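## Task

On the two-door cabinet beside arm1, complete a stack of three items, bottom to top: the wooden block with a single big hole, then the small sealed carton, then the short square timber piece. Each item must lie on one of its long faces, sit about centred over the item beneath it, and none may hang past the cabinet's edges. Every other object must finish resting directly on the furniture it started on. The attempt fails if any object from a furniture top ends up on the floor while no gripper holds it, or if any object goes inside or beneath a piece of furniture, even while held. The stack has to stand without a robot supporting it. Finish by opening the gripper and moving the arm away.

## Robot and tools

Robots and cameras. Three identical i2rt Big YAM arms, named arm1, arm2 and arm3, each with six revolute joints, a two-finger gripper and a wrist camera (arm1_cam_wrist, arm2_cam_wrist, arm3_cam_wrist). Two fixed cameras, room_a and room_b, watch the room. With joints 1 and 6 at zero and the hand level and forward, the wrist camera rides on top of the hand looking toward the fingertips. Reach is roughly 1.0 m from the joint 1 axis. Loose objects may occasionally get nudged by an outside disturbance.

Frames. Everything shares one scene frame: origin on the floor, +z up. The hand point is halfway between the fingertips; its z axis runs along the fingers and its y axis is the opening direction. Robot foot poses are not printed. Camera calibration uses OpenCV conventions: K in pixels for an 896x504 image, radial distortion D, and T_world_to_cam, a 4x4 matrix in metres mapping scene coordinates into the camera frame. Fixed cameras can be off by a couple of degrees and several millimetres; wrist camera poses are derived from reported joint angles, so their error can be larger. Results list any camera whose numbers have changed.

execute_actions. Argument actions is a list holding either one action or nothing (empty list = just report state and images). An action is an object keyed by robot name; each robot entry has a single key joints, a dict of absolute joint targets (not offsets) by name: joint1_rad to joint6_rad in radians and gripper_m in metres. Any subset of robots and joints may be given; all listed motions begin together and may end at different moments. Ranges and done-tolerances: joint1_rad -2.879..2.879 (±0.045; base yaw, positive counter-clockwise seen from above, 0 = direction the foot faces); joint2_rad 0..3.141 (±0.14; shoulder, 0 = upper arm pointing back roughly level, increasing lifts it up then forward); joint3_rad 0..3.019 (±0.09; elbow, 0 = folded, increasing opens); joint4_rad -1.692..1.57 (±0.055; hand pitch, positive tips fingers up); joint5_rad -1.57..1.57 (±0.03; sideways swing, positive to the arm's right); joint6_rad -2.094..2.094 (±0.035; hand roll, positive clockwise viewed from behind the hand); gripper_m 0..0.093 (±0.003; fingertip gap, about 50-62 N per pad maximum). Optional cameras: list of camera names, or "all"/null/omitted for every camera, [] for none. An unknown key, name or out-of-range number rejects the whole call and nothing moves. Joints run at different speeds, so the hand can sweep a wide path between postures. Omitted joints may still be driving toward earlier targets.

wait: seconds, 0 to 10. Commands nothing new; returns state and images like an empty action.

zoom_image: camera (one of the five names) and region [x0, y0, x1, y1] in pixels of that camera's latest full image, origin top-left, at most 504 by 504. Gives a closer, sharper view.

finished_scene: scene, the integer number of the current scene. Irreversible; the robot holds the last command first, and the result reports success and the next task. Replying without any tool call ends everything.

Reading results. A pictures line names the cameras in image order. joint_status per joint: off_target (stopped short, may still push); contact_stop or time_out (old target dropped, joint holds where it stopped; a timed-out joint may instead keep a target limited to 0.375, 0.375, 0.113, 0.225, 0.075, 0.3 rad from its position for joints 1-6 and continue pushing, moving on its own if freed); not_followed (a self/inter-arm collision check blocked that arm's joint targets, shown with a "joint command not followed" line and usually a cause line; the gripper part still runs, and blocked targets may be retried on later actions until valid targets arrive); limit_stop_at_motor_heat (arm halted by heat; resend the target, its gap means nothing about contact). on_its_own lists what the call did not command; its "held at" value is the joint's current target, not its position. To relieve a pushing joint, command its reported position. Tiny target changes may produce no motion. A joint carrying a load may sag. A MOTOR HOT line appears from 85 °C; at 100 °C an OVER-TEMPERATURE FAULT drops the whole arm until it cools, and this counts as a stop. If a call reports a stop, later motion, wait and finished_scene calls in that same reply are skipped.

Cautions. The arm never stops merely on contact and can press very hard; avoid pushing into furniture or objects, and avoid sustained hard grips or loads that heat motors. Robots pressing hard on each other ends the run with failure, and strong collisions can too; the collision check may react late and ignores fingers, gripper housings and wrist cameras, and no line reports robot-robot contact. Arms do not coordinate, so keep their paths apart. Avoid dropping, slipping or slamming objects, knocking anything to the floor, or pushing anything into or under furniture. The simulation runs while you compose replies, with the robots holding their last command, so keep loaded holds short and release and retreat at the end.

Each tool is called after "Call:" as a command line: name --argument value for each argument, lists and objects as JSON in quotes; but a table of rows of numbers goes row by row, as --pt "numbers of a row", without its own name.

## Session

Call:
execute_actions --actions '[]' --cameras '["all"]'

Scene clock: 0.00 s.
arm1.joint_positions: joint1_rad=+0.871 joint2_rad=+0.320 joint3_rad=+1.699 joint4_rad=-1.535 joint5_rad=+0.035 joint6_rad=-0.015 gripper_m=+0.095
arm1.joint_status: not commanded
arm1.hand: x=+0.1931 y=+0.9471 z=+1.4867 quat_wxyz=(+0.138, +0.739, +0.181, -0.633) (m; scene frame)
arm2.joint_positions: joint1_rad=-0.582 joint2_rad=+0.349 joint3_rad=+1.703 joint4_rad=-1.213 joint5_rad=+0.272 joint6_rad=-0.074 gripper_m=+0.094
arm2.joint_status: not commanded
arm2.hand: x=-0.1070 y=+0.1342 z=+1.5948 quat_wxyz=(-0.460, +0.534, -0.388, -0.594) (m; scene frame)
arm3.joint_positions: joint1_rad=+0.668 joint2_rad=+0.445 joint3_rad=+1.713 joint4_rad=-1.479 joint5_rad=-0.181 joint6_rad=-0.236 gripper_m=+0.094
arm3.joint_status: not commanded
arm3.hand: x=-0.0366 y=-0.9752 z=+1.4556 quat_wxyz=(-0.584, +0.432, -0.645, -0.239) (m; scene frame)
pictures: arm1_cam_wrist, arm2_cam_wrist, arm3_cam_wrist, room_a, room_b
camera_calibration (this result's frames):
arm1_cam_wrist: T_world_to_cam=[[-0.44775, 0.892951, 0.0464623, -0.830778], [0.606907, 0.341657, -0.717589, 0.637966], [-0.656646, -0.293102, -0.694915, 1.55716], [0, 0, 0, 1]] pos_world=[0.263338, 0.980286, 1.57849]
arm2_cam_wrist: T_world_to_cam=[[0.960015, 0.279733, 0.0110174, 0.0490826], [0.142179, -0.453286, -0.879953, 1.48239], [-0.241158, 0.846334, -0.474934, 0.74388], [0, 0, 0, 1]] pos_world=[-0.0784926, 0.0286472, 1.65719]
arm3_cam_wrist: T_world_to_cam=[[0.841348, -0.500781, 0.203353, -0.755661], [-0.26902, -0.714316, -0.64605, 0.236431], [0.468788, 0.488846, -0.735708, 1.69344], [0, 0, 0, 1]] pos_world=[-0.0944851, -1.03737, 1.55229]
Images, in order (width x height): arm1_cam_wrist 896x504, arm2_cam_wrist 896x504, arm3_cam_wrist 896x504, room_a 896x504, room_b 896x504.

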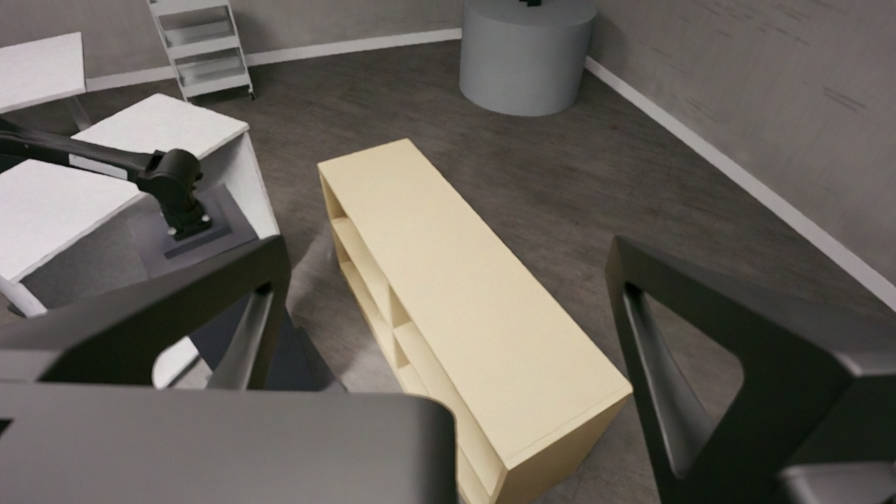

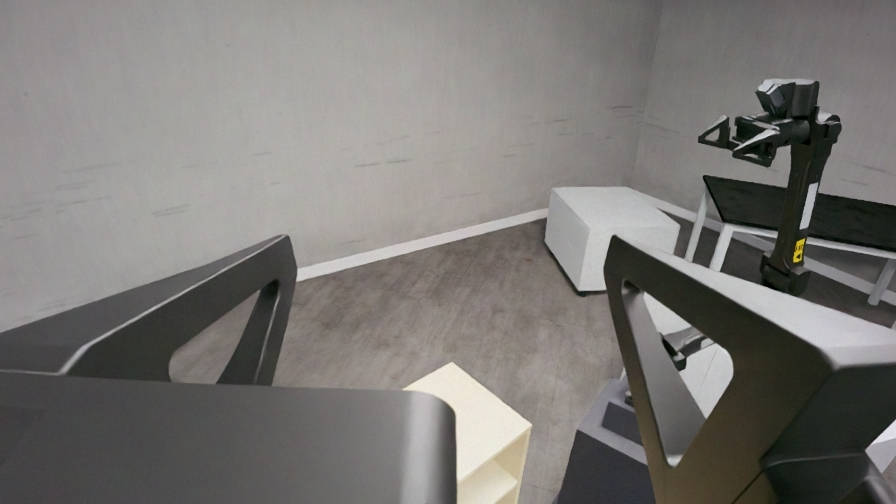

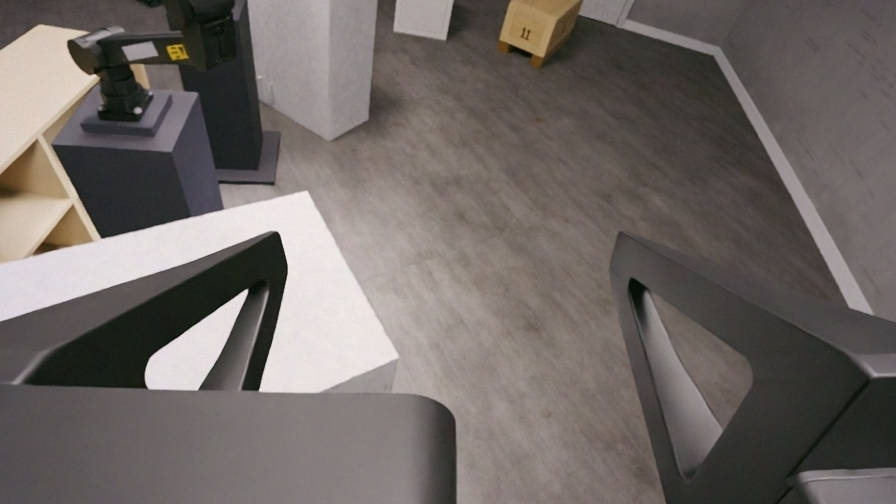

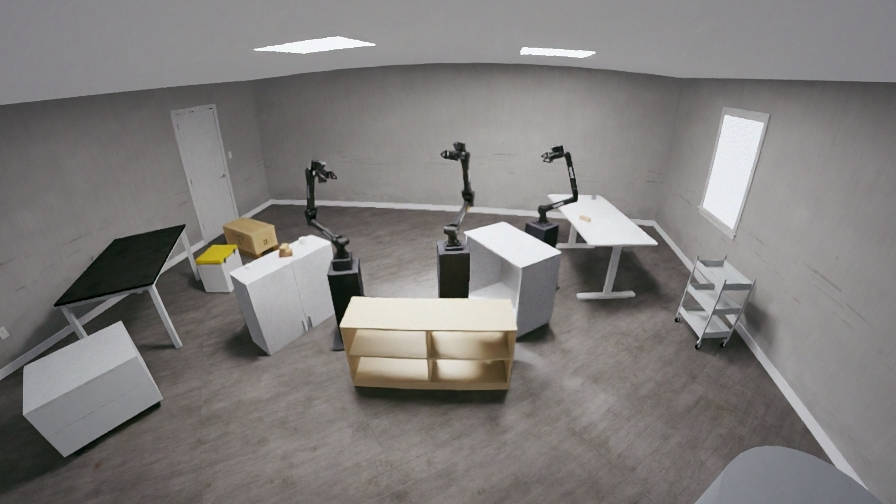

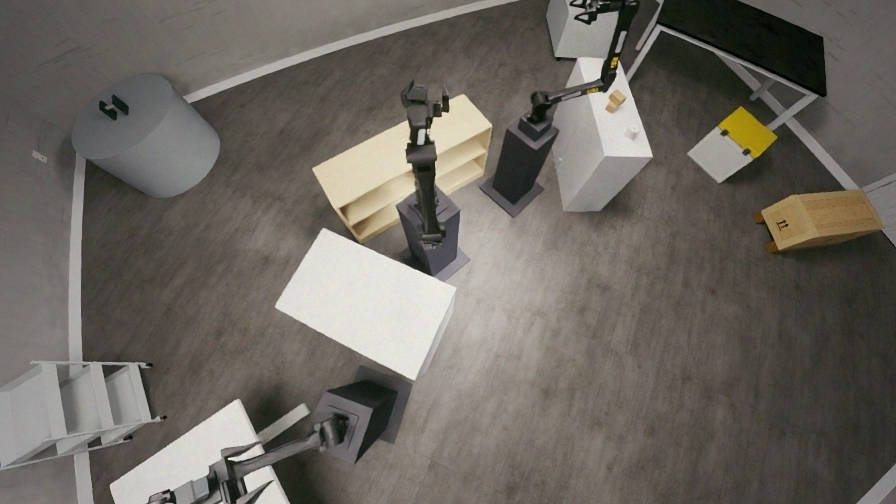

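Call:
zoom_image --camera "room_a" --region '[220, 200, 360, 300]'

Call:
zoom_image --camera "room_a" --region '[520, 170, 670, 270]'

Call:
zoom_image --camera "room_b" --region '[520, 40, 680, 220]'

Call:
zoom_image --camera "room_b" --region '[90, 380, 370, 504]'

Region (220, 200, 360, 300) of room_a's 896x504 image, scaled by 3.600, with more detail than that image has; it fills the top 360 rows of this view, and the rest is white.

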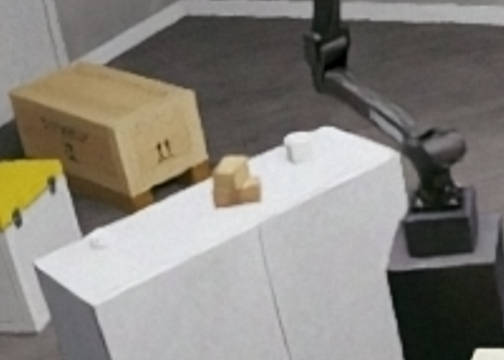

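Region (520, 170, 670, 270) of room_a's 896x504 image, scaled by 3.360, with more detail than that image has.

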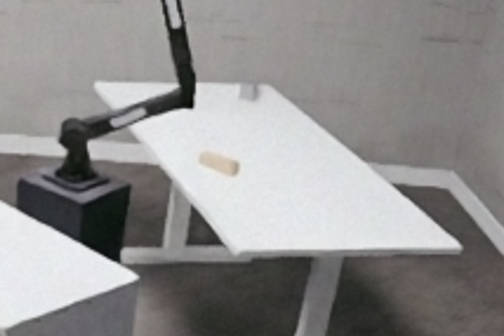

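Region (520, 40, 680, 220) of room_b's 896x504 image, scaled by 2.800, with more detail than that image has.

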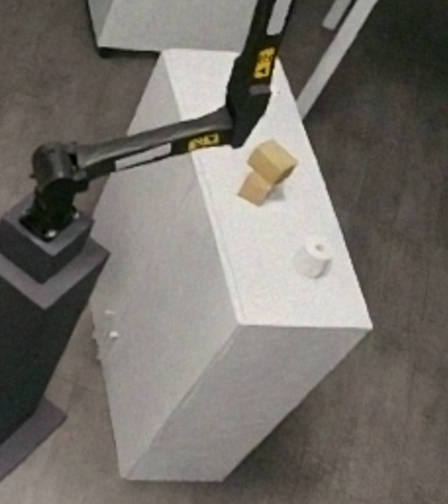

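Region (90, 380, 370, 504) of room_b's 896x504 image, scaled by 1.800, with more detail than that image has; it fills the top 223 rows of this view, and the rest is white.

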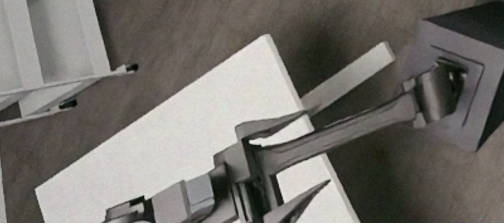

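Call:
execute_actions --actions '[{"arm1":{"joints":{"joint1_rad":-1.94,"joint2_rad":1.5,"joint3_rad":1.47,"joint4_rad":-1.0,"joint5_rad":0,"joint6_rad":0}},"arm2":{"joints":{"joint1_rad":1.8,"joint2_rad":1.5,"joint3_rad":1.47,"joint4_rad":-1.0,"joint5_rad":0,"joint6_rad":0}},"arm3":{"joints":{"joint1_rad":-2.14,"joint2_rad":1.5,"joint3_rad":1.47,"joint4_rad":-1.0,"joint5_rad":0,"joint6_rad":0}}}]' --cameras '["all"]'

Scene clock: 66.83 s.
arm1.joint_positions: joint1_rad=-1.948 joint2_rad=+1.525 joint3_rad=+1.456 joint4_rad=-1.014 joint5_rad=-0.001 joint6_rad=-0.013 gripper_m=+0.095
arm1.joint_status: all done
arm1.hand: x=+0.5869 y=+1.3565 z=+1.1072 quat_wxyz=(-0.224, +0.390, -0.888, -0.097) (m; scene frame)
arm2.joint_positions: joint1_rad=+1.806 joint2_rad=+1.520 joint3_rad=+1.462 joint4_rad=-1.005 joint5_rad=-0.002 joint6_rad=-0.010 gripper_m=+0.094
arm2.joint_status: all done
arm2.hand: x=-0.2538 y=-0.4621 z=+1.1450 quat_wxyz=(+0.162, +0.743, +0.618, -0.198) (m; scene frame)
arm3.joint_positions: joint1_rad=-2.146 joint2_rad=+1.517 joint3_rad=+1.448 joint4_rad=-1.011 joint5_rad=+0.001 joint6_rad=-0.010 gripper_m=+0.094
arm3.joint_status: all done
arm3.hand: x=-0.3016 y=-1.5506 z=+1.0558 quat_wxyz=(-0.130, -0.819, -0.520, +0.205) (m; scene frame)
pictures: arm1_cam_wrist, arm2_cam_wrist, arm3_cam_wrist, room_a, room_b
camera_calibration (this result's frames):
arm1_cam_wrist: T_world_to_cam=[[0.748951, -0.662517, 0.0119753, 0.443398], [-0.659147, -0.743048, 0.115778, 1.27848], [-0.0678069, -0.0946058, -0.993203, 1.38746], [0, 0, 0, 1]] pos_world=[0.604699, 1.37499, 1.2247]
arm2_cam_wrist: T_world_to_cam=[[-0.979695, 0.200383, -0.00667889, -0.14691], [0.198555, 0.974303, 0.106343, 0.381866], [0.0278166, 0.102858, -0.994307, 1.31892], [0, 0, 0, 1]] pos_world=[-0.256436, -0.478276, 1.26982]
arm3_cam_wrist: T_world_to_cam=[[-0.910557, 0.413345, -0.0056206, 0.370167], [0.408112, 0.901029, 0.146941, 1.36753], [0.0658017, 0.131505, -0.989129, 1.3967], [0, 0, 0, 1]] pos_world=[-0.312954, -1.56887, 1.18266]
Images, in order (width x height): arm1_cam_wrist 896x504, arm2_cam_wrist 896x504, arm3_cam_wrist 896x504, room_a 896x504, room_b 896x504.

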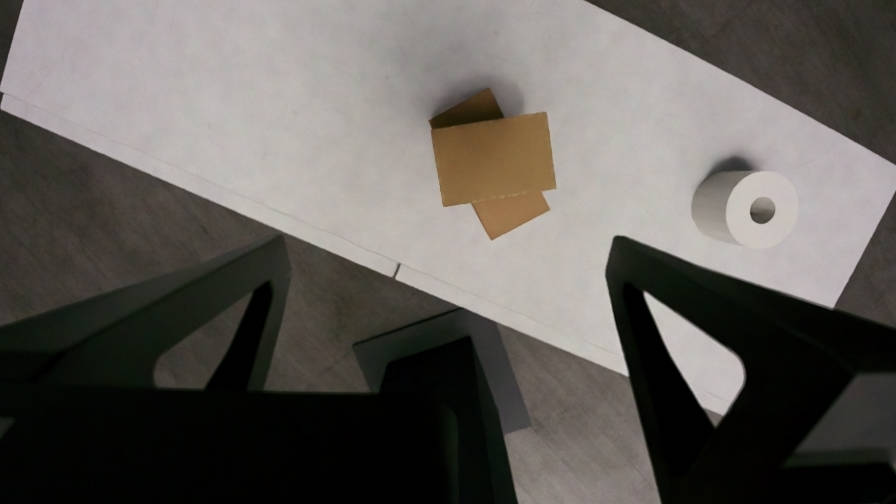

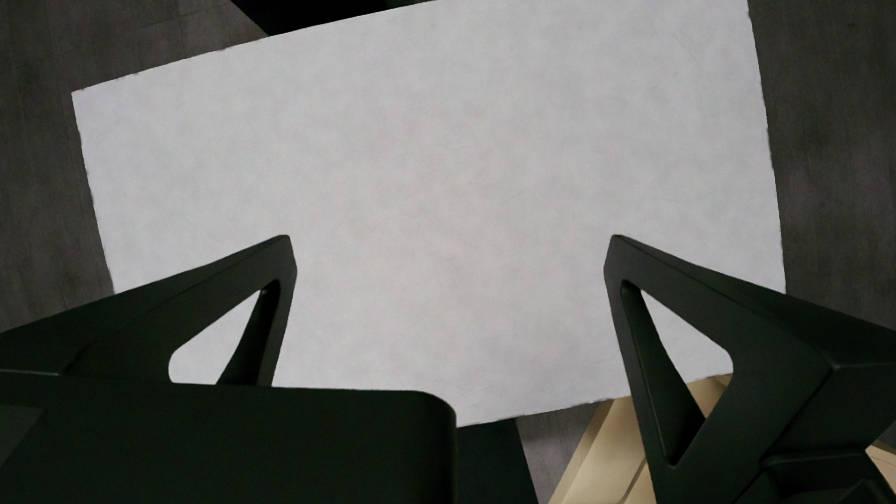

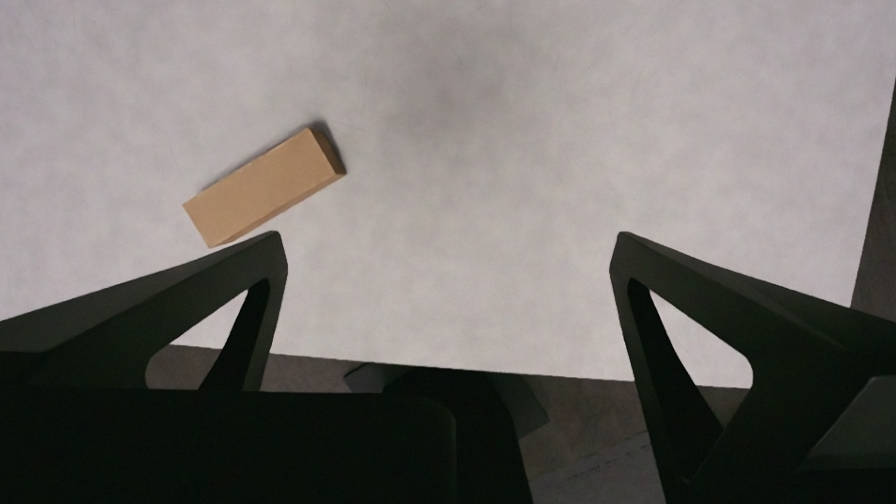

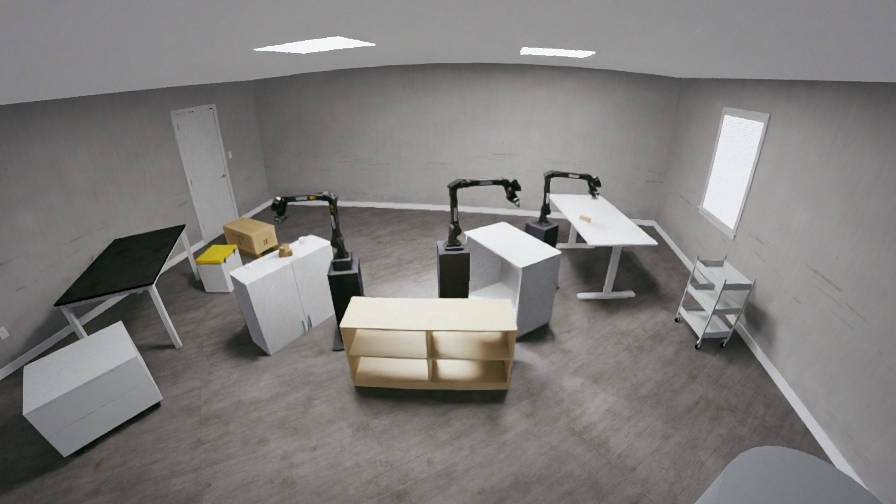

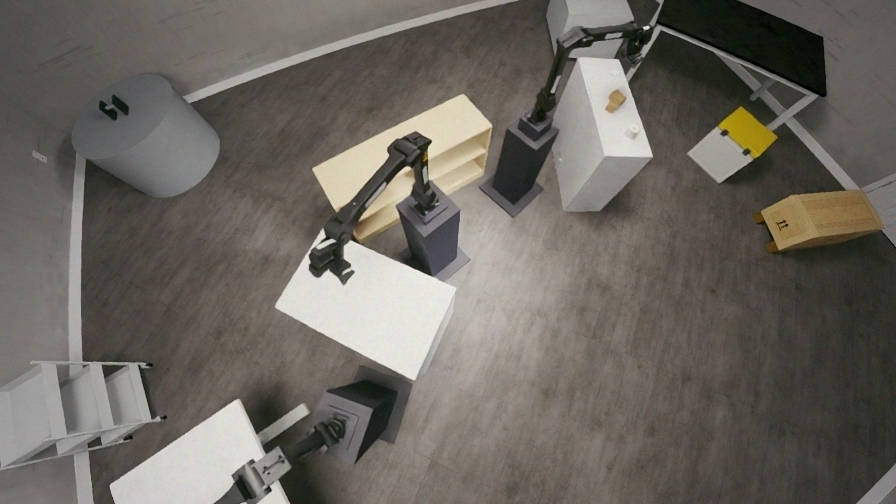

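Call:
zoom_image --camera "arm1_cam_wrist" --region '[400, 70, 600, 260]'

Call:
zoom_image --camera "arm3_cam_wrist" --region '[160, 100, 380, 270]'

Region (400, 70, 600, 260) of arm1_cam_wrist's 896x504 image, scaled by 2.520, with more detail than that image has; it fills the top 479 rows of this view, and the rest is white.

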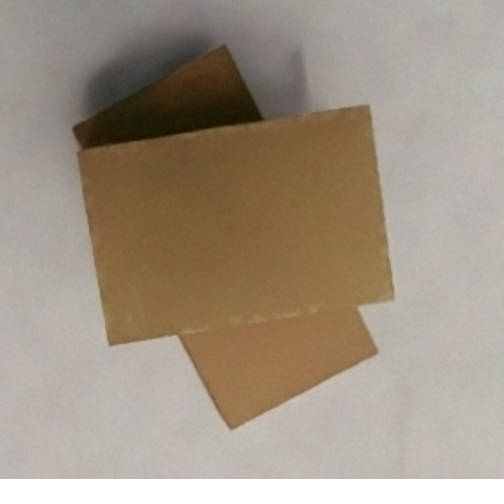

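Region (160, 100, 380, 270) of arm3_cam_wrist's 896x504 image, scaled by 2.291, with more detail than that image has; it fills the top 389 rows of this view, and the rest is white.

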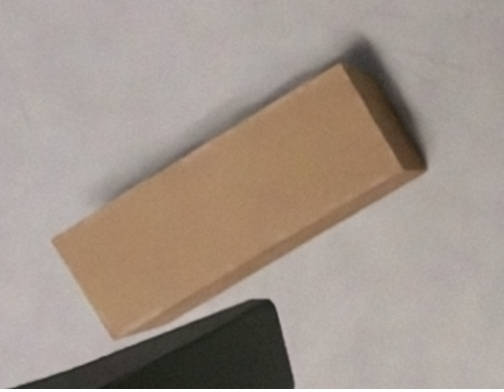

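Call:
execute_actions --actions '[{"arm1":{"joints":{"joint1_rad":-2.25}},"arm2":{"joints":{"joint1_rad":2.12}},"arm3":{"joints":{"joint1_rad":-1.866,"joint2_rad":1.965,"joint3_rad":1.77,"joint4_rad":-1.34,"joint6_rad":1.34}}}]' --cameras '["arm1_cam_wrist","arm2_cam_wrist","arm3_cam_wrist"]'

Scene clock: 175.00 s.
arm1.joint_positions: joint1_rad=-2.253 joint2_rad=+1.525 joint3_rad=+1.456 joint4_rad=-1.014 joint5_rad=+0.000 joint6_rad=-0.012 gripper_m=+0.095
arm1.joint_status: all done
arm1.hand: x=+0.6929 y=+1.2202 z=+1.1066 quat_wxyz=(-0.236, +0.250, -0.937, -0.062) (m; scene frame)
arm2.joint_positions: joint1_rad=+2.127 joint2_rad=+1.520 joint3_rad=+1.462 joint4_rad=-1.005 joint5_rad=-0.002 joint6_rad=-0.010 gripper_m=+0.094
arm2.joint_status: all done
arm2.hand: x=-0.0716 y=-0.4684 z=+1.1445 quat_wxyz=(+0.190, +0.635, +0.729, -0.171) (m; scene frame)
arm3.joint_positions: joint1_rad=-1.863 joint2_rad=+1.980 joint3_rad=+1.723 joint4_rad=-1.328 joint5_rad=-0.001 joint6_rad=+1.328 gripper_m=+0.094
arm3.joint_status: all done
arm3.hand: x=-0.1537 y=-1.6334 z=+0.8958 quat_wxyz=(+0.006, -0.999, -0.039, -0.004) (m; scene frame)
pictures: arm1_cam_wrist, arm2_cam_wrist, arm3_cam_wrist
camera_calibration (this result's frames):
arm1_cam_wrist: T_world_to_cam=[[0.514916, -0.857172, 0.0108062, 0.674744], [-0.852009, -0.510343, 0.116747, 1.09576], [-0.0945577, -0.0693221, -0.993103, 1.36876], [0, 0, 0, 1]] pos_world=[0.71559, 1.23247, 1.2241]
arm2_cam_wrist: T_world_to_cam=[[-0.99296, -0.11839, -0.00386731, -0.120648], [-0.118121, 0.987208, 0.107091, 0.334379], [-0.0088607, 0.106794, -0.994242, 1.3132], [0, 0, 0, 1]] pos_world=[-0.0686659, -0.484627, 1.26937]
arm3_cam_wrist: T_world_to_cam=[[-0.0869676, 0.996211, -0.0000128073, 1.61174], [0.795054, 0.0694146, 0.602554, -0.301634], [0.600272, 0.0523925, -0.798078, 1.02139], [0, 0, 0, 1]] pos_world=[-0.233124, -1.63821, 0.996917]
Images, in order (width x height): arm1_cam_wrist 896x504, arm2_cam_wrist 896x504, arm3_cam_wrist 896x504.

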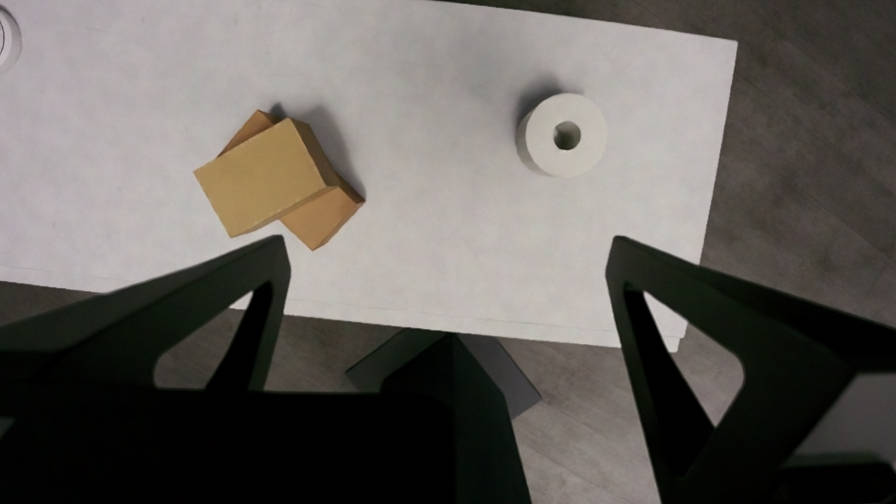

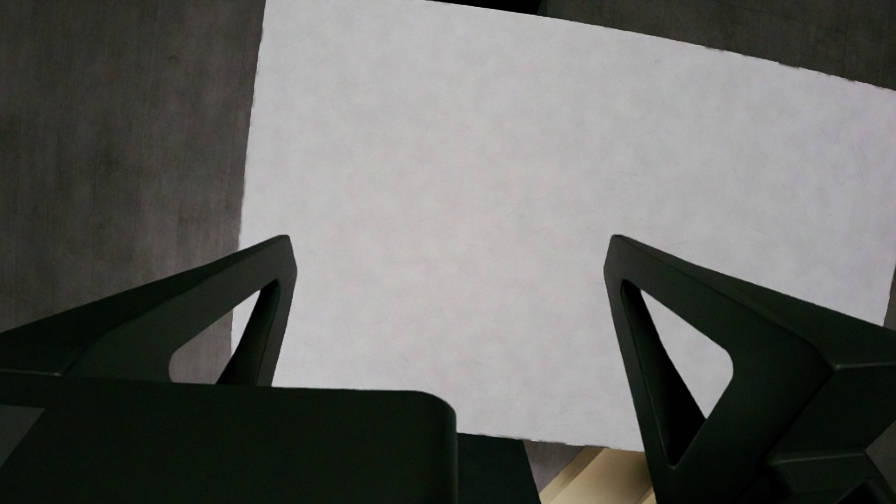

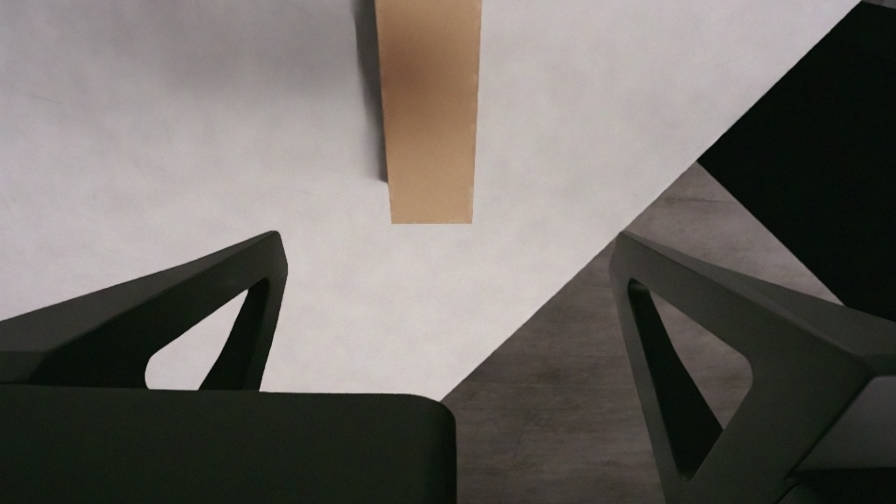

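Call:
execute_actions --actions '[{"arm2":{"joints":{"joint1_rad":0.6,"joint2_rad":1.3,"joint3_rad":1.35,"joint4_rad":-1.1}},"arm3":{"joints":{"joint1_rad":-1.875,"joint2_rad":2.035,"joint3_rad":1.665,"joint4_rad":-1.165}}}]' --cameras '["arm1_cam_wrist","arm2_cam_wrist","arm3_cam_wrist"]'

Call:
zoom_image --camera "arm1_cam_wrist" --region '[180, 90, 390, 270]'

Scene clock: 234.07 s.
arm1.joint_positions: joint1_rad=-2.253 joint2_rad=+1.525 joint3_rad=+1.456 joint4_rad=-1.014 joint5_rad=+0.000 joint6_rad=-0.012 gripper_m=+0.095
arm1.joint_status: not commanded
arm1.hand: x=+0.6929 y=+1.2202 z=+1.1066 quat_wxyz=(-0.236, +0.250, -0.937, -0.062) (m; scene frame)
arm2.joint_positions: joint1_rad=+0.598 joint2_rad=+1.301 joint3_rad=+1.351 joint4_rad=-1.092 joint5_rad=+0.001 joint6_rad=-0.010 gripper_m=+0.094
arm2.joint_status: all done
arm2.hand: x=-0.6282 y=+0.0169 z=+1.1872 quat_wxyz=(+0.024, +0.961, +0.085, -0.263) (m; scene frame)
arm3.joint_positions: joint1_rad=-1.863 joint2_rad=+2.052 joint3_rad=+1.653 joint4_rad=-1.179 joint5_rad=-0.001 joint6_rad=+1.329 gripper_m=+0.094
arm3.joint_status: all done
arm3.hand: x=-0.1545 y=-1.6402 z=+0.8281 quat_wxyz=(+0.003, -0.999, -0.038, -0.004) (m; scene frame)
pictures: arm1_cam_wrist, arm2_cam_wrist, arm3_cam_wrist
camera_calibration (this result's frames):
arm1_cam_wrist: T_world_to_cam=[[0.514916, -0.857172, 0.0108062, 0.674744], [-0.852009, -0.510343, 0.116747, 1.09576], [-0.0945577, -0.0693221, -0.993103, 1.36876], [0, 0, 0, 1]] pos_world=[0.71559, 1.23247, 1.2241]
arm2_cam_wrist: T_world_to_cam=[[-0.159383, 0.987123, -0.0136095, -0.099124], [0.983009, 0.15996, 0.0900396, 0.510952], [0.0910571, 0.000972519, -0.995845, 1.36535], [0, 0, 0, 1]] pos_world=[-0.642394, 0.014788, 1.31233]
arm3_cam_wrist: T_world_to_cam=[[-0.0861745, 0.996258, -0.00665569, 1.62421], [0.795795, 0.072851, 0.601168, -0.252852], [0.599403, 0.0465088, -0.799095, 0.959238], [0, 0, 0, 1]] pos_world=[-0.233787, -1.64432, 0.929339]
Images, in order (width x height): arm1_cam_wrist 896x504, arm2_cam_wrist 896x504, arm3_cam_wrist 896x504.

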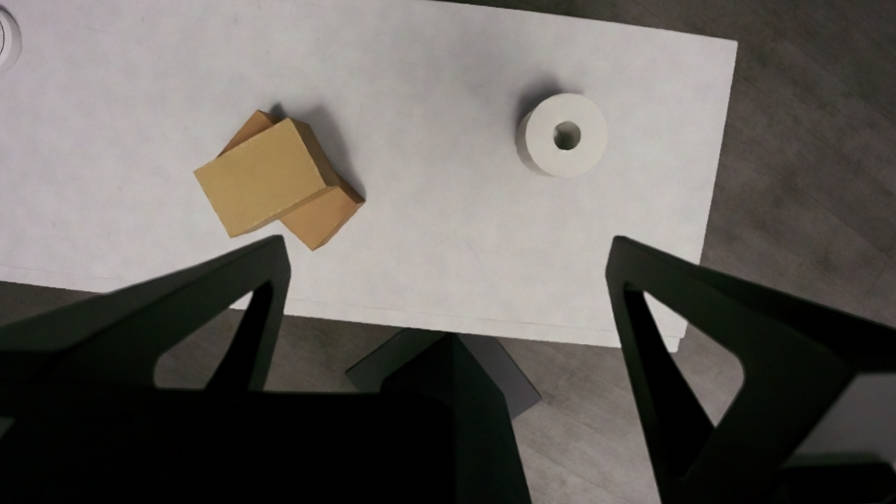

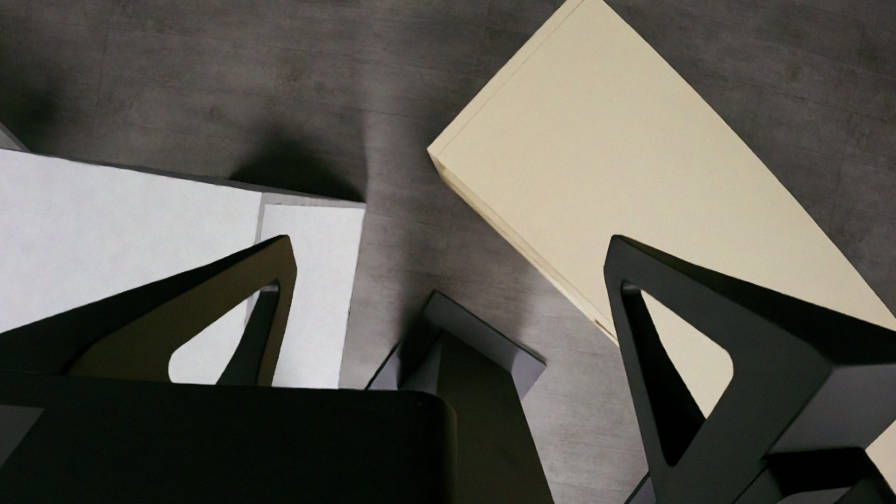

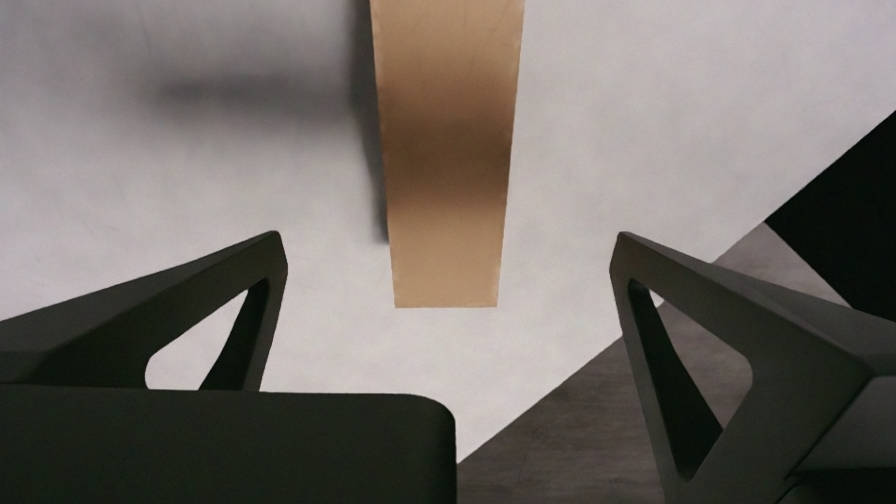

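Region (180, 90, 390, 270) of arm1_cam_wrist's 896x504 image, scaled by 2.400, with more detail than that image has; it fills the top 432 rows of this view, and the rest is white.

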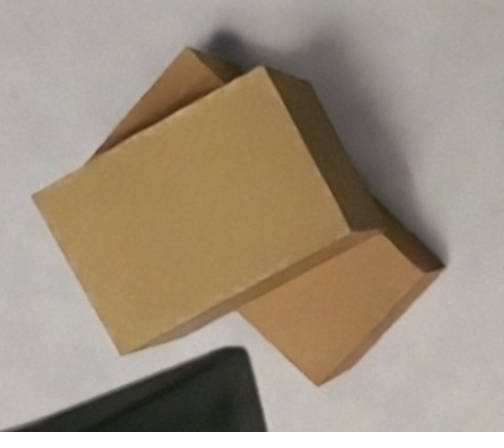

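Call:
execute_actions --actions '[{"arm3":{"joints":{"joint1_rad":-1.886,"joint2_rad":2.093,"joint3_rad":1.612,"joint4_rad":-1.048}}}]' --cameras '["arm3_cam_wrist"]'

Scene clock: 250.57 s.
arm1.joint_positions: joint1_rad=-2.253 joint2_rad=+1.525 joint3_rad=+1.456 joint4_rad=-1.014 joint5_rad=+0.000 joint6_rad=-0.012 gripper_m=+0.095
arm1.joint_status: not commanded
arm1.hand: x=+0.6929 y=+1.2202 z=+1.1066 quat_wxyz=(-0.236, +0.250, -0.937, -0.062) (m; scene frame)
arm2.joint_positions: joint1_rad=+0.598 joint2_rad=+1.301 joint3_rad=+1.351 joint4_rad=-1.092 joint5_rad=+0.001 joint6_rad=-0.010 gripper_m=+0.094
arm2.joint_status: not commanded
arm2.hand: x=-0.6282 y=+0.0169 z=+1.1872 quat_wxyz=(+0.024, +0.961, +0.085, -0.263) (m; scene frame)
arm3.joint_positions: joint1_rad=-1.876 joint2_rad=+2.104 joint3_rad=+1.604 joint4_rad=-1.062 joint5_rad=-0.001 joint6_rad=+1.329 gripper_m=+0.094
arm3.joint_status: all done
arm3.hand: x=-0.1629 y=-1.6412 z=+0.7806 quat_wxyz=(-0.005, -0.999, -0.032, -0.002) (m; scene frame)
pictures: arm3_cam_wrist
camera_calibration (this result's frames):
arm3_cam_wrist: T_world_to_cam=[[-0.0724404, 0.997136, -0.0217322, 1.63956], [0.798383, 0.0710333, 0.597945, -0.217613], [0.597776, 0.0259648, -0.801242, 0.894073], [0, 0, 0, 1]] pos_world=[-0.241947, -1.64262, 0.882121]
Images, in order (width x height): arm3_cam_wrist 896x504.

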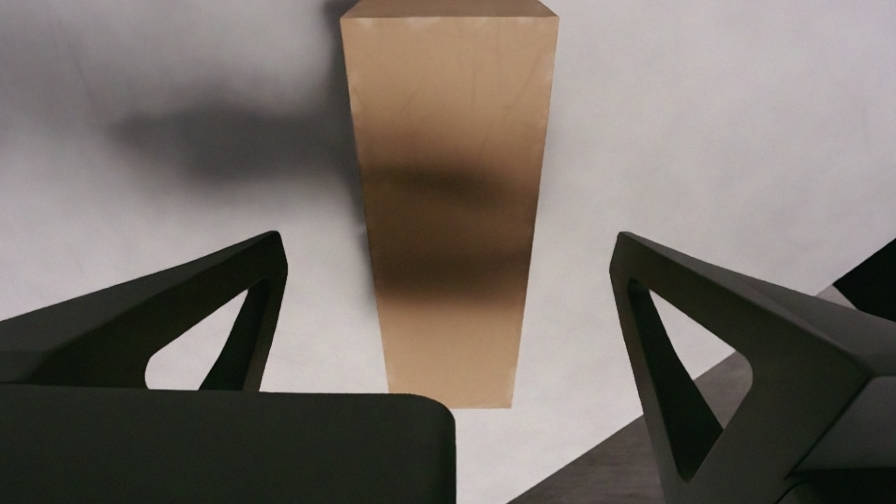

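Call:
execute_actions --actions '[{"arm3":{"joints":{"gripper_m":0.035}}}]' --cameras '["arm3_cam_wrist"]'

Scene clock: 255.73 s.
arm1.joint_positions: joint1_rad=-2.253 joint2_rad=+1.525 joint3_rad=+1.456 joint4_rad=-1.014 joint5_rad=+0.000 joint6_rad=-0.012 gripper_m=+0.095
arm1.joint_status: not commanded
arm1.hand: x=+0.6929 y=+1.2202 z=+1.1066 quat_wxyz=(-0.236, +0.250, -0.937, -0.062) (m; scene frame)
arm2.joint_positions: joint1_rad=+0.598 joint2_rad=+1.301 joint3_rad=+1.351 joint4_rad=-1.092 joint5_rad=+0.001 joint6_rad=-0.010 gripper_m=+0.094
arm2.joint_status: not commanded
arm2.hand: x=-0.6282 y=+0.0169 z=+1.1872 quat_wxyz=(+0.024, +0.961, +0.085, -0.263) (m; scene frame)
arm3.joint_positions: joint1_rad=-1.876 joint2_rad=+2.095 joint3_rad=+1.605 joint4_rad=-1.057 joint5_rad=-0.001 joint6_rad=+1.329 gripper_m=+0.035
arm3.joint_status: all done
arm3.hand: x=-0.1635 y=-1.6444 z=+0.7864 quat_wxyz=(-0.013, -0.999, -0.031, -0.001) (m; scene frame)
pictures: arm3_cam_wrist
camera_calibration (this result's frames):
arm3_cam_wrist: T_world_to_cam=[[-0.0716774, 0.996732, -0.0372425, 1.65454], [0.800141, 0.0797528, 0.594486, -0.203036], [0.595514, 0.012812, -0.803243, 0.878786], [0, 0, 0, 1]] pos_world=[-0.242279, -1.6442, 0.888199]
Images, in order (width x height): arm3_cam_wrist 896x504.

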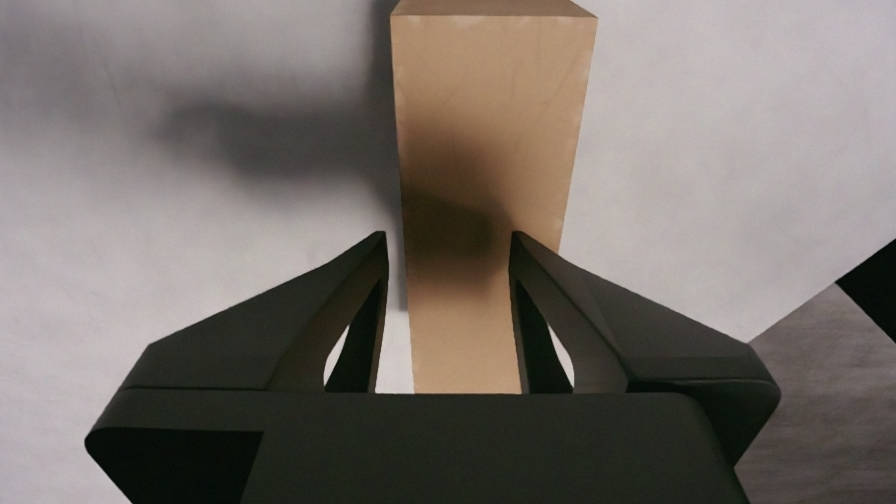

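Call:
execute_actions --actions '[{"arm3":{"joints":{"joint2_rad":2.05,"joint4_rad":-1.03,"gripper_m":0.093}}}]' --cameras '["arm3_cam_wrist"]'

Scene clock: 309.43 s.
arm1.joint_positions: joint1_rad=-2.253 joint2_rad=+1.525 joint3_rad=+1.456 joint4_rad=-1.014 joint5_rad=+0.000 joint6_rad=-0.012 gripper_m=+0.095
arm1.joint_status: not commanded
arm1.hand: x=+0.6929 y=+1.2202 z=+1.1066 quat_wxyz=(-0.236, +0.250, -0.937, -0.062) (m; scene frame)
arm2.joint_positions: joint1_rad=+0.598 joint2_rad=+1.301 joint3_rad=+1.351 joint4_rad=-1.092 joint5_rad=+0.001 joint6_rad=-0.010 gripper_m=+0.094
arm2.joint_status: not commanded
arm2.hand: x=-0.6282 y=+0.0169 z=+1.1872 quat_wxyz=(+0.024, +0.961, +0.085, -0.263) (m; scene frame)
arm3.joint_positions: joint1_rad=-1.876 joint2_rad=+2.070 joint3_rad=+1.605 joint4_rad=-1.044 joint5_rad=-0.001 joint6_rad=+1.329 gripper_m=+0.093
arm3.joint_status: all done
arm3.hand: x=-0.1647 y=-1.6505 z=+0.8018 quat_wxyz=(-0.031, -0.999, -0.031, +0.003) (m; scene frame)
pictures: arm3_cam_wrist
camera_calibration (this result's frames):
arm3_cam_wrist: T_world_to_cam=[[-0.0718478, 0.994684, -0.0737662, 1.68693], [0.80413, 0.101521, 0.585721, -0.167109], [0.590096, -0.0172348, -0.807149, 0.844524], [0, 0, 0, 1]] pos_world=[-0.242771, -1.64644, 0.903973]
Images, in order (width x height): arm3_cam_wrist 896x504.

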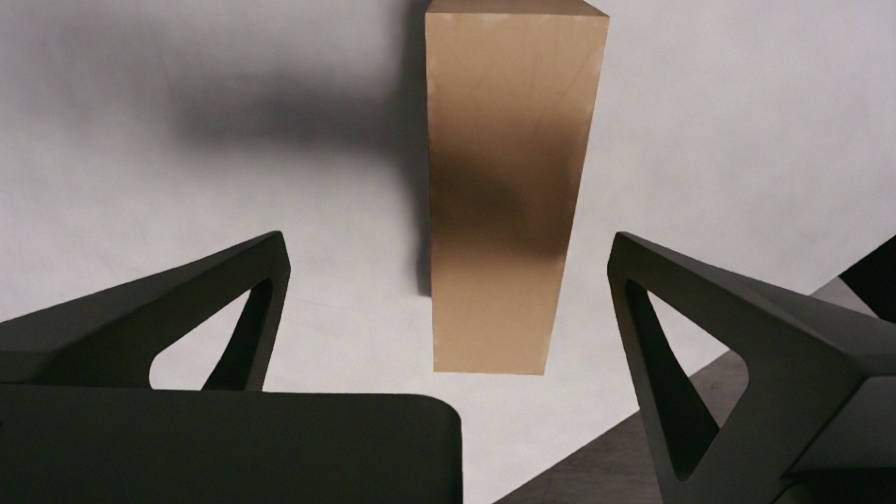

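Call:
execute_actions --actions '[{"arm3":{"joints":{"joint2_rad":2.108,"joint3_rad":1.571,"joint4_rad":-0.997}}}]' --cameras '["arm3_cam_wrist"]'

Scene clock: 331.83 s.
arm1.joint_positions: joint1_rad=-2.253 joint2_rad=+1.525 joint3_rad=+1.456 joint4_rad=-1.014 joint5_rad=+0.000 joint6_rad=-0.012 gripper_m=+0.095
arm1.joint_status: not commanded
arm1.hand: x=+0.6929 y=+1.2202 z=+1.1066 quat_wxyz=(-0.236, +0.250, -0.937, -0.062) (m; scene frame)
arm2.joint_positions: joint1_rad=+0.598 joint2_rad=+1.301 joint3_rad=+1.351 joint4_rad=-1.092 joint5_rad=+0.001 joint6_rad=-0.010 gripper_m=+0.094
arm2.joint_status: not commanded
arm2.hand: x=-0.6282 y=+0.0169 z=+1.1872 quat_wxyz=(+0.024, +0.961, +0.085, -0.263) (m; scene frame)
arm3.joint_positions: joint1_rad=-1.876 joint2_rad=+2.117 joint3_rad=+1.563 joint4_rad=-1.011 joint5_rad=-0.001 joint6_rad=+1.329 gripper_m=+0.093
arm3.joint_status: all done
arm3.hand: x=-0.1615 y=-1.6343 z=+0.7599 quat_wxyz=(-0.004, -1.000, -0.031, -0.002) (m; scene frame)
pictures: arm3_cam_wrist
camera_calibration (this result's frames):
arm3_cam_wrist: T_world_to_cam=[[-0.0716827, 0.997229, -0.0198819, 1.63124], [0.798229, 0.0693076, 0.598354, -0.209963], [0.598074, 0.0270213, -0.800985, 0.878082], [0, 0, 0, 1]] pos_world=[-0.240628, -1.63589, 0.861395]
Images, in order (width x height): arm3_cam_wrist 896x504.

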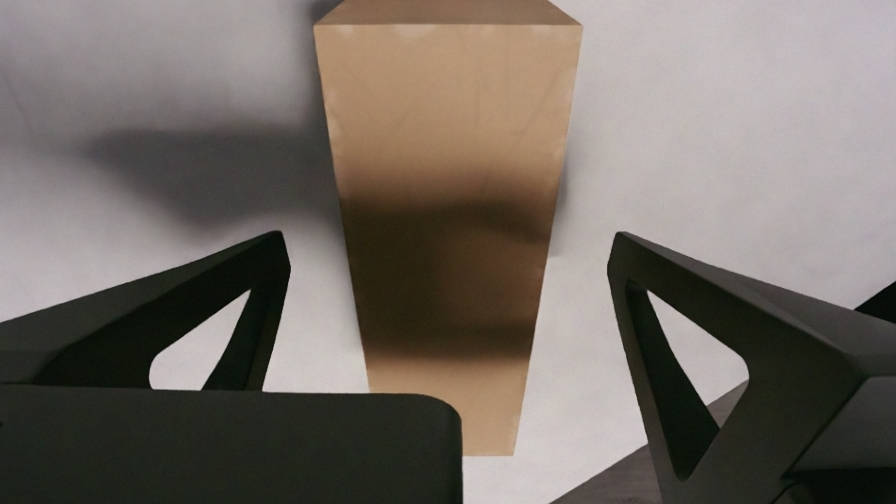

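Call:
execute_actions --actions '[{"arm3":{"joints":{"gripper_m":0.035}}}]' --cameras '["arm3_cam_wrist"]'

Scene clock: 338.07 s.
arm1.joint_positions: joint1_rad=-2.253 joint2_rad=+1.525 joint3_rad=+1.456 joint4_rad=-1.014 joint5_rad=+0.000 joint6_rad=-0.012 gripper_m=+0.095
arm1.joint_status: not commanded
arm1.hand: x=+0.6929 y=+1.2202 z=+1.1066 quat_wxyz=(-0.236, +0.250, -0.937, -0.062) (m; scene frame)
arm2.joint_positions: joint1_rad=+0.598 joint2_rad=+1.301 joint3_rad=+1.351 joint4_rad=-1.092 joint5_rad=+0.001 joint6_rad=-0.010 gripper_m=+0.094
arm2.joint_status: not commanded
arm2.hand: x=-0.6282 y=+0.0169 z=+1.1872 quat_wxyz=(+0.024, +0.961, +0.085, -0.263) (m; scene frame)
arm3.joint_positions: joint1_rad=-1.876 joint2_rad=+2.117 joint3_rad=+1.563 joint4_rad=-1.010 joint5_rad=-0.001 joint6_rad=+1.330 gripper_m=+0.045
arm3.joint_status: gripper_m off_target (ended at +0.045, target +0.035)
arm3.hand: x=-0.1616 y=-1.6345 z=+0.7599 quat_wxyz=(-0.004, -1.000, -0.031, -0.002) (m; scene frame)
pictures: arm3_cam_wrist
camera_calibration (this result's frames):
arm3_cam_wrist: T_world_to_cam=[[-0.0713009, 0.997242, -0.0206192, 1.63206], [0.798335, 0.0694479, 0.598196, -0.209558], [0.597978, 0.0261908, -0.801085, 0.876811], [0, 0, 0, 1]] pos_world=[-0.240649, -1.63597, 0.861408]
Images, in order (width x height): arm3_cam_wrist 896x504.

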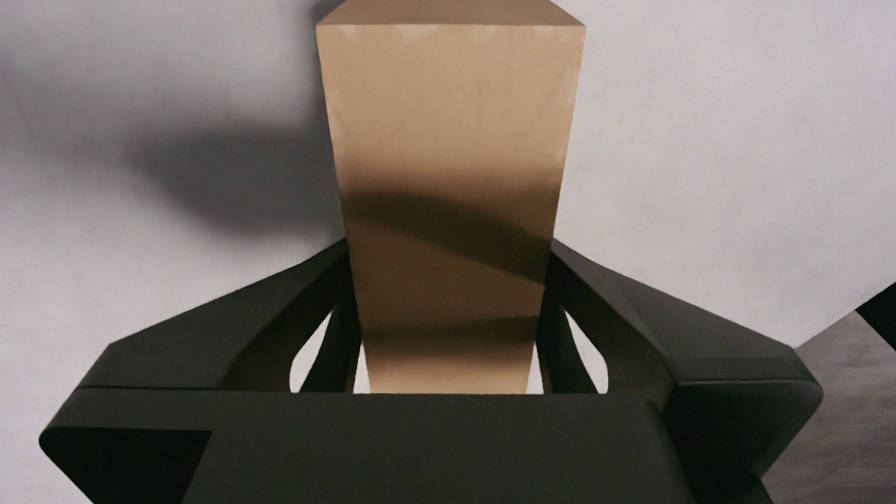

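Call:
execute_actions --actions '[{"arm3":{"joints":{"joint1_rad":1.635,"joint2_rad":1.93,"joint3_rad":1.65,"joint4_rad":-1.245,"joint6_rad":0.23}}}]' --cameras '["arm3_cam_wrist","room_b"]'

Scene clock: 380.63 s.
arm1.joint_positions: joint1_rad=-2.253 joint2_rad=+1.525 joint3_rad=+1.456 joint4_rad=-1.014 joint5_rad=+0.000 joint6_rad=-0.012 gripper_m=+0.095
arm1.joint_status: not commanded
arm1.hand: x=+0.6929 y=+1.2202 z=+1.1066 quat_wxyz=(-0.236, +0.250, -0.937, -0.062) (m; scene frame)
arm2.joint_positions: joint1_rad=+0.598 joint2_rad=+1.301 joint3_rad=+1.351 joint4_rad=-1.092 joint5_rad=+0.001 joint6_rad=-0.010 gripper_m=+0.094
arm2.joint_status: not commanded
arm2.hand: x=-0.6282 y=+0.0169 z=+1.1872 quat_wxyz=(+0.024, +0.961, +0.085, -0.263) (m; scene frame)
arm3.joint_positions: joint1_rad=+1.645 joint2_rad=+1.956 joint3_rad=+1.633 joint4_rad=-1.233 joint5_rad=-0.002 joint6_rad=+0.240 gripper_m=+0.045
arm3.joint_status: all done
arm3.hand: x=-0.1727 y=-0.4598 z=+0.8746 quat_wxyz=(-0.004, +0.693, -0.721, -0.005) (m; scene frame)
pictures: arm3_cam_wrist, room_b
camera_calibration (this result's frames):
arm3_cam_wrist: T_world_to_cam=[[0.999493, -0.0294415, -0.0121088, 0.167561], [-0.0168156, -0.811243, 0.584467, -0.884572], [-0.0270308, -0.583967, -0.811327, 0.565051], [0, 0, 0, 1]] pos_world=[-0.167077, -0.382699, 0.977474]
Images, in order (width x height): arm3_cam_wrist 896x504, room_b 896x504.

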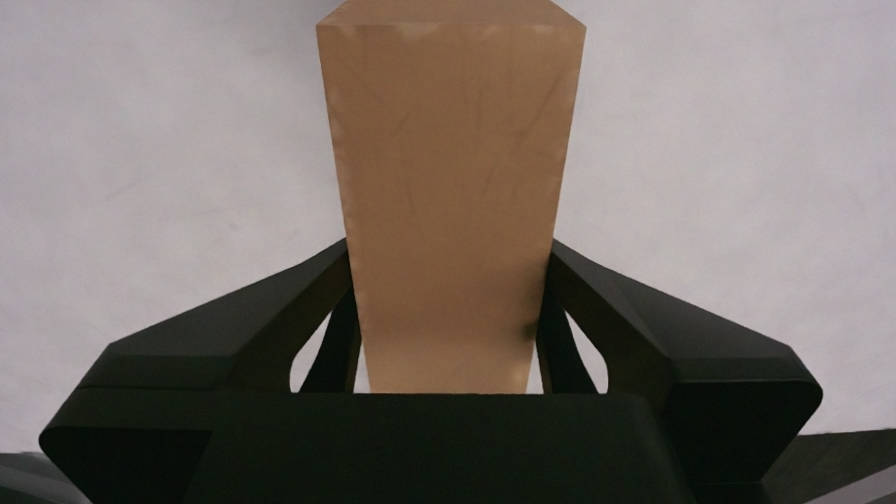

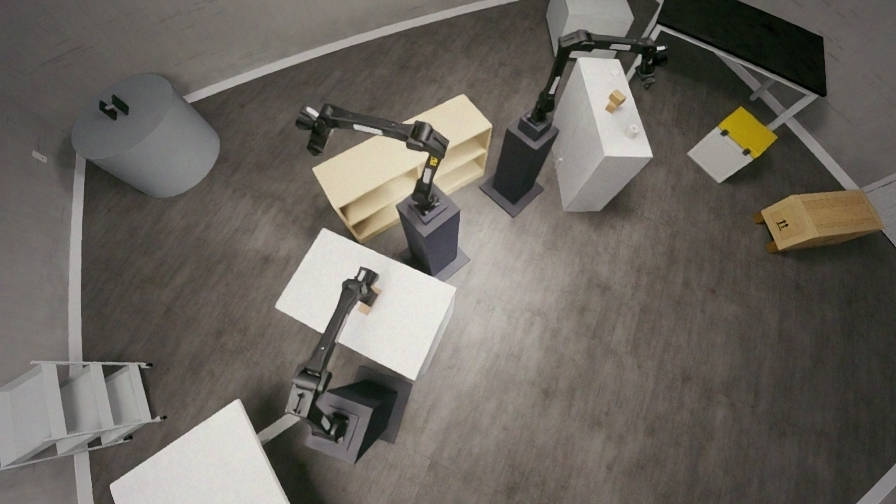

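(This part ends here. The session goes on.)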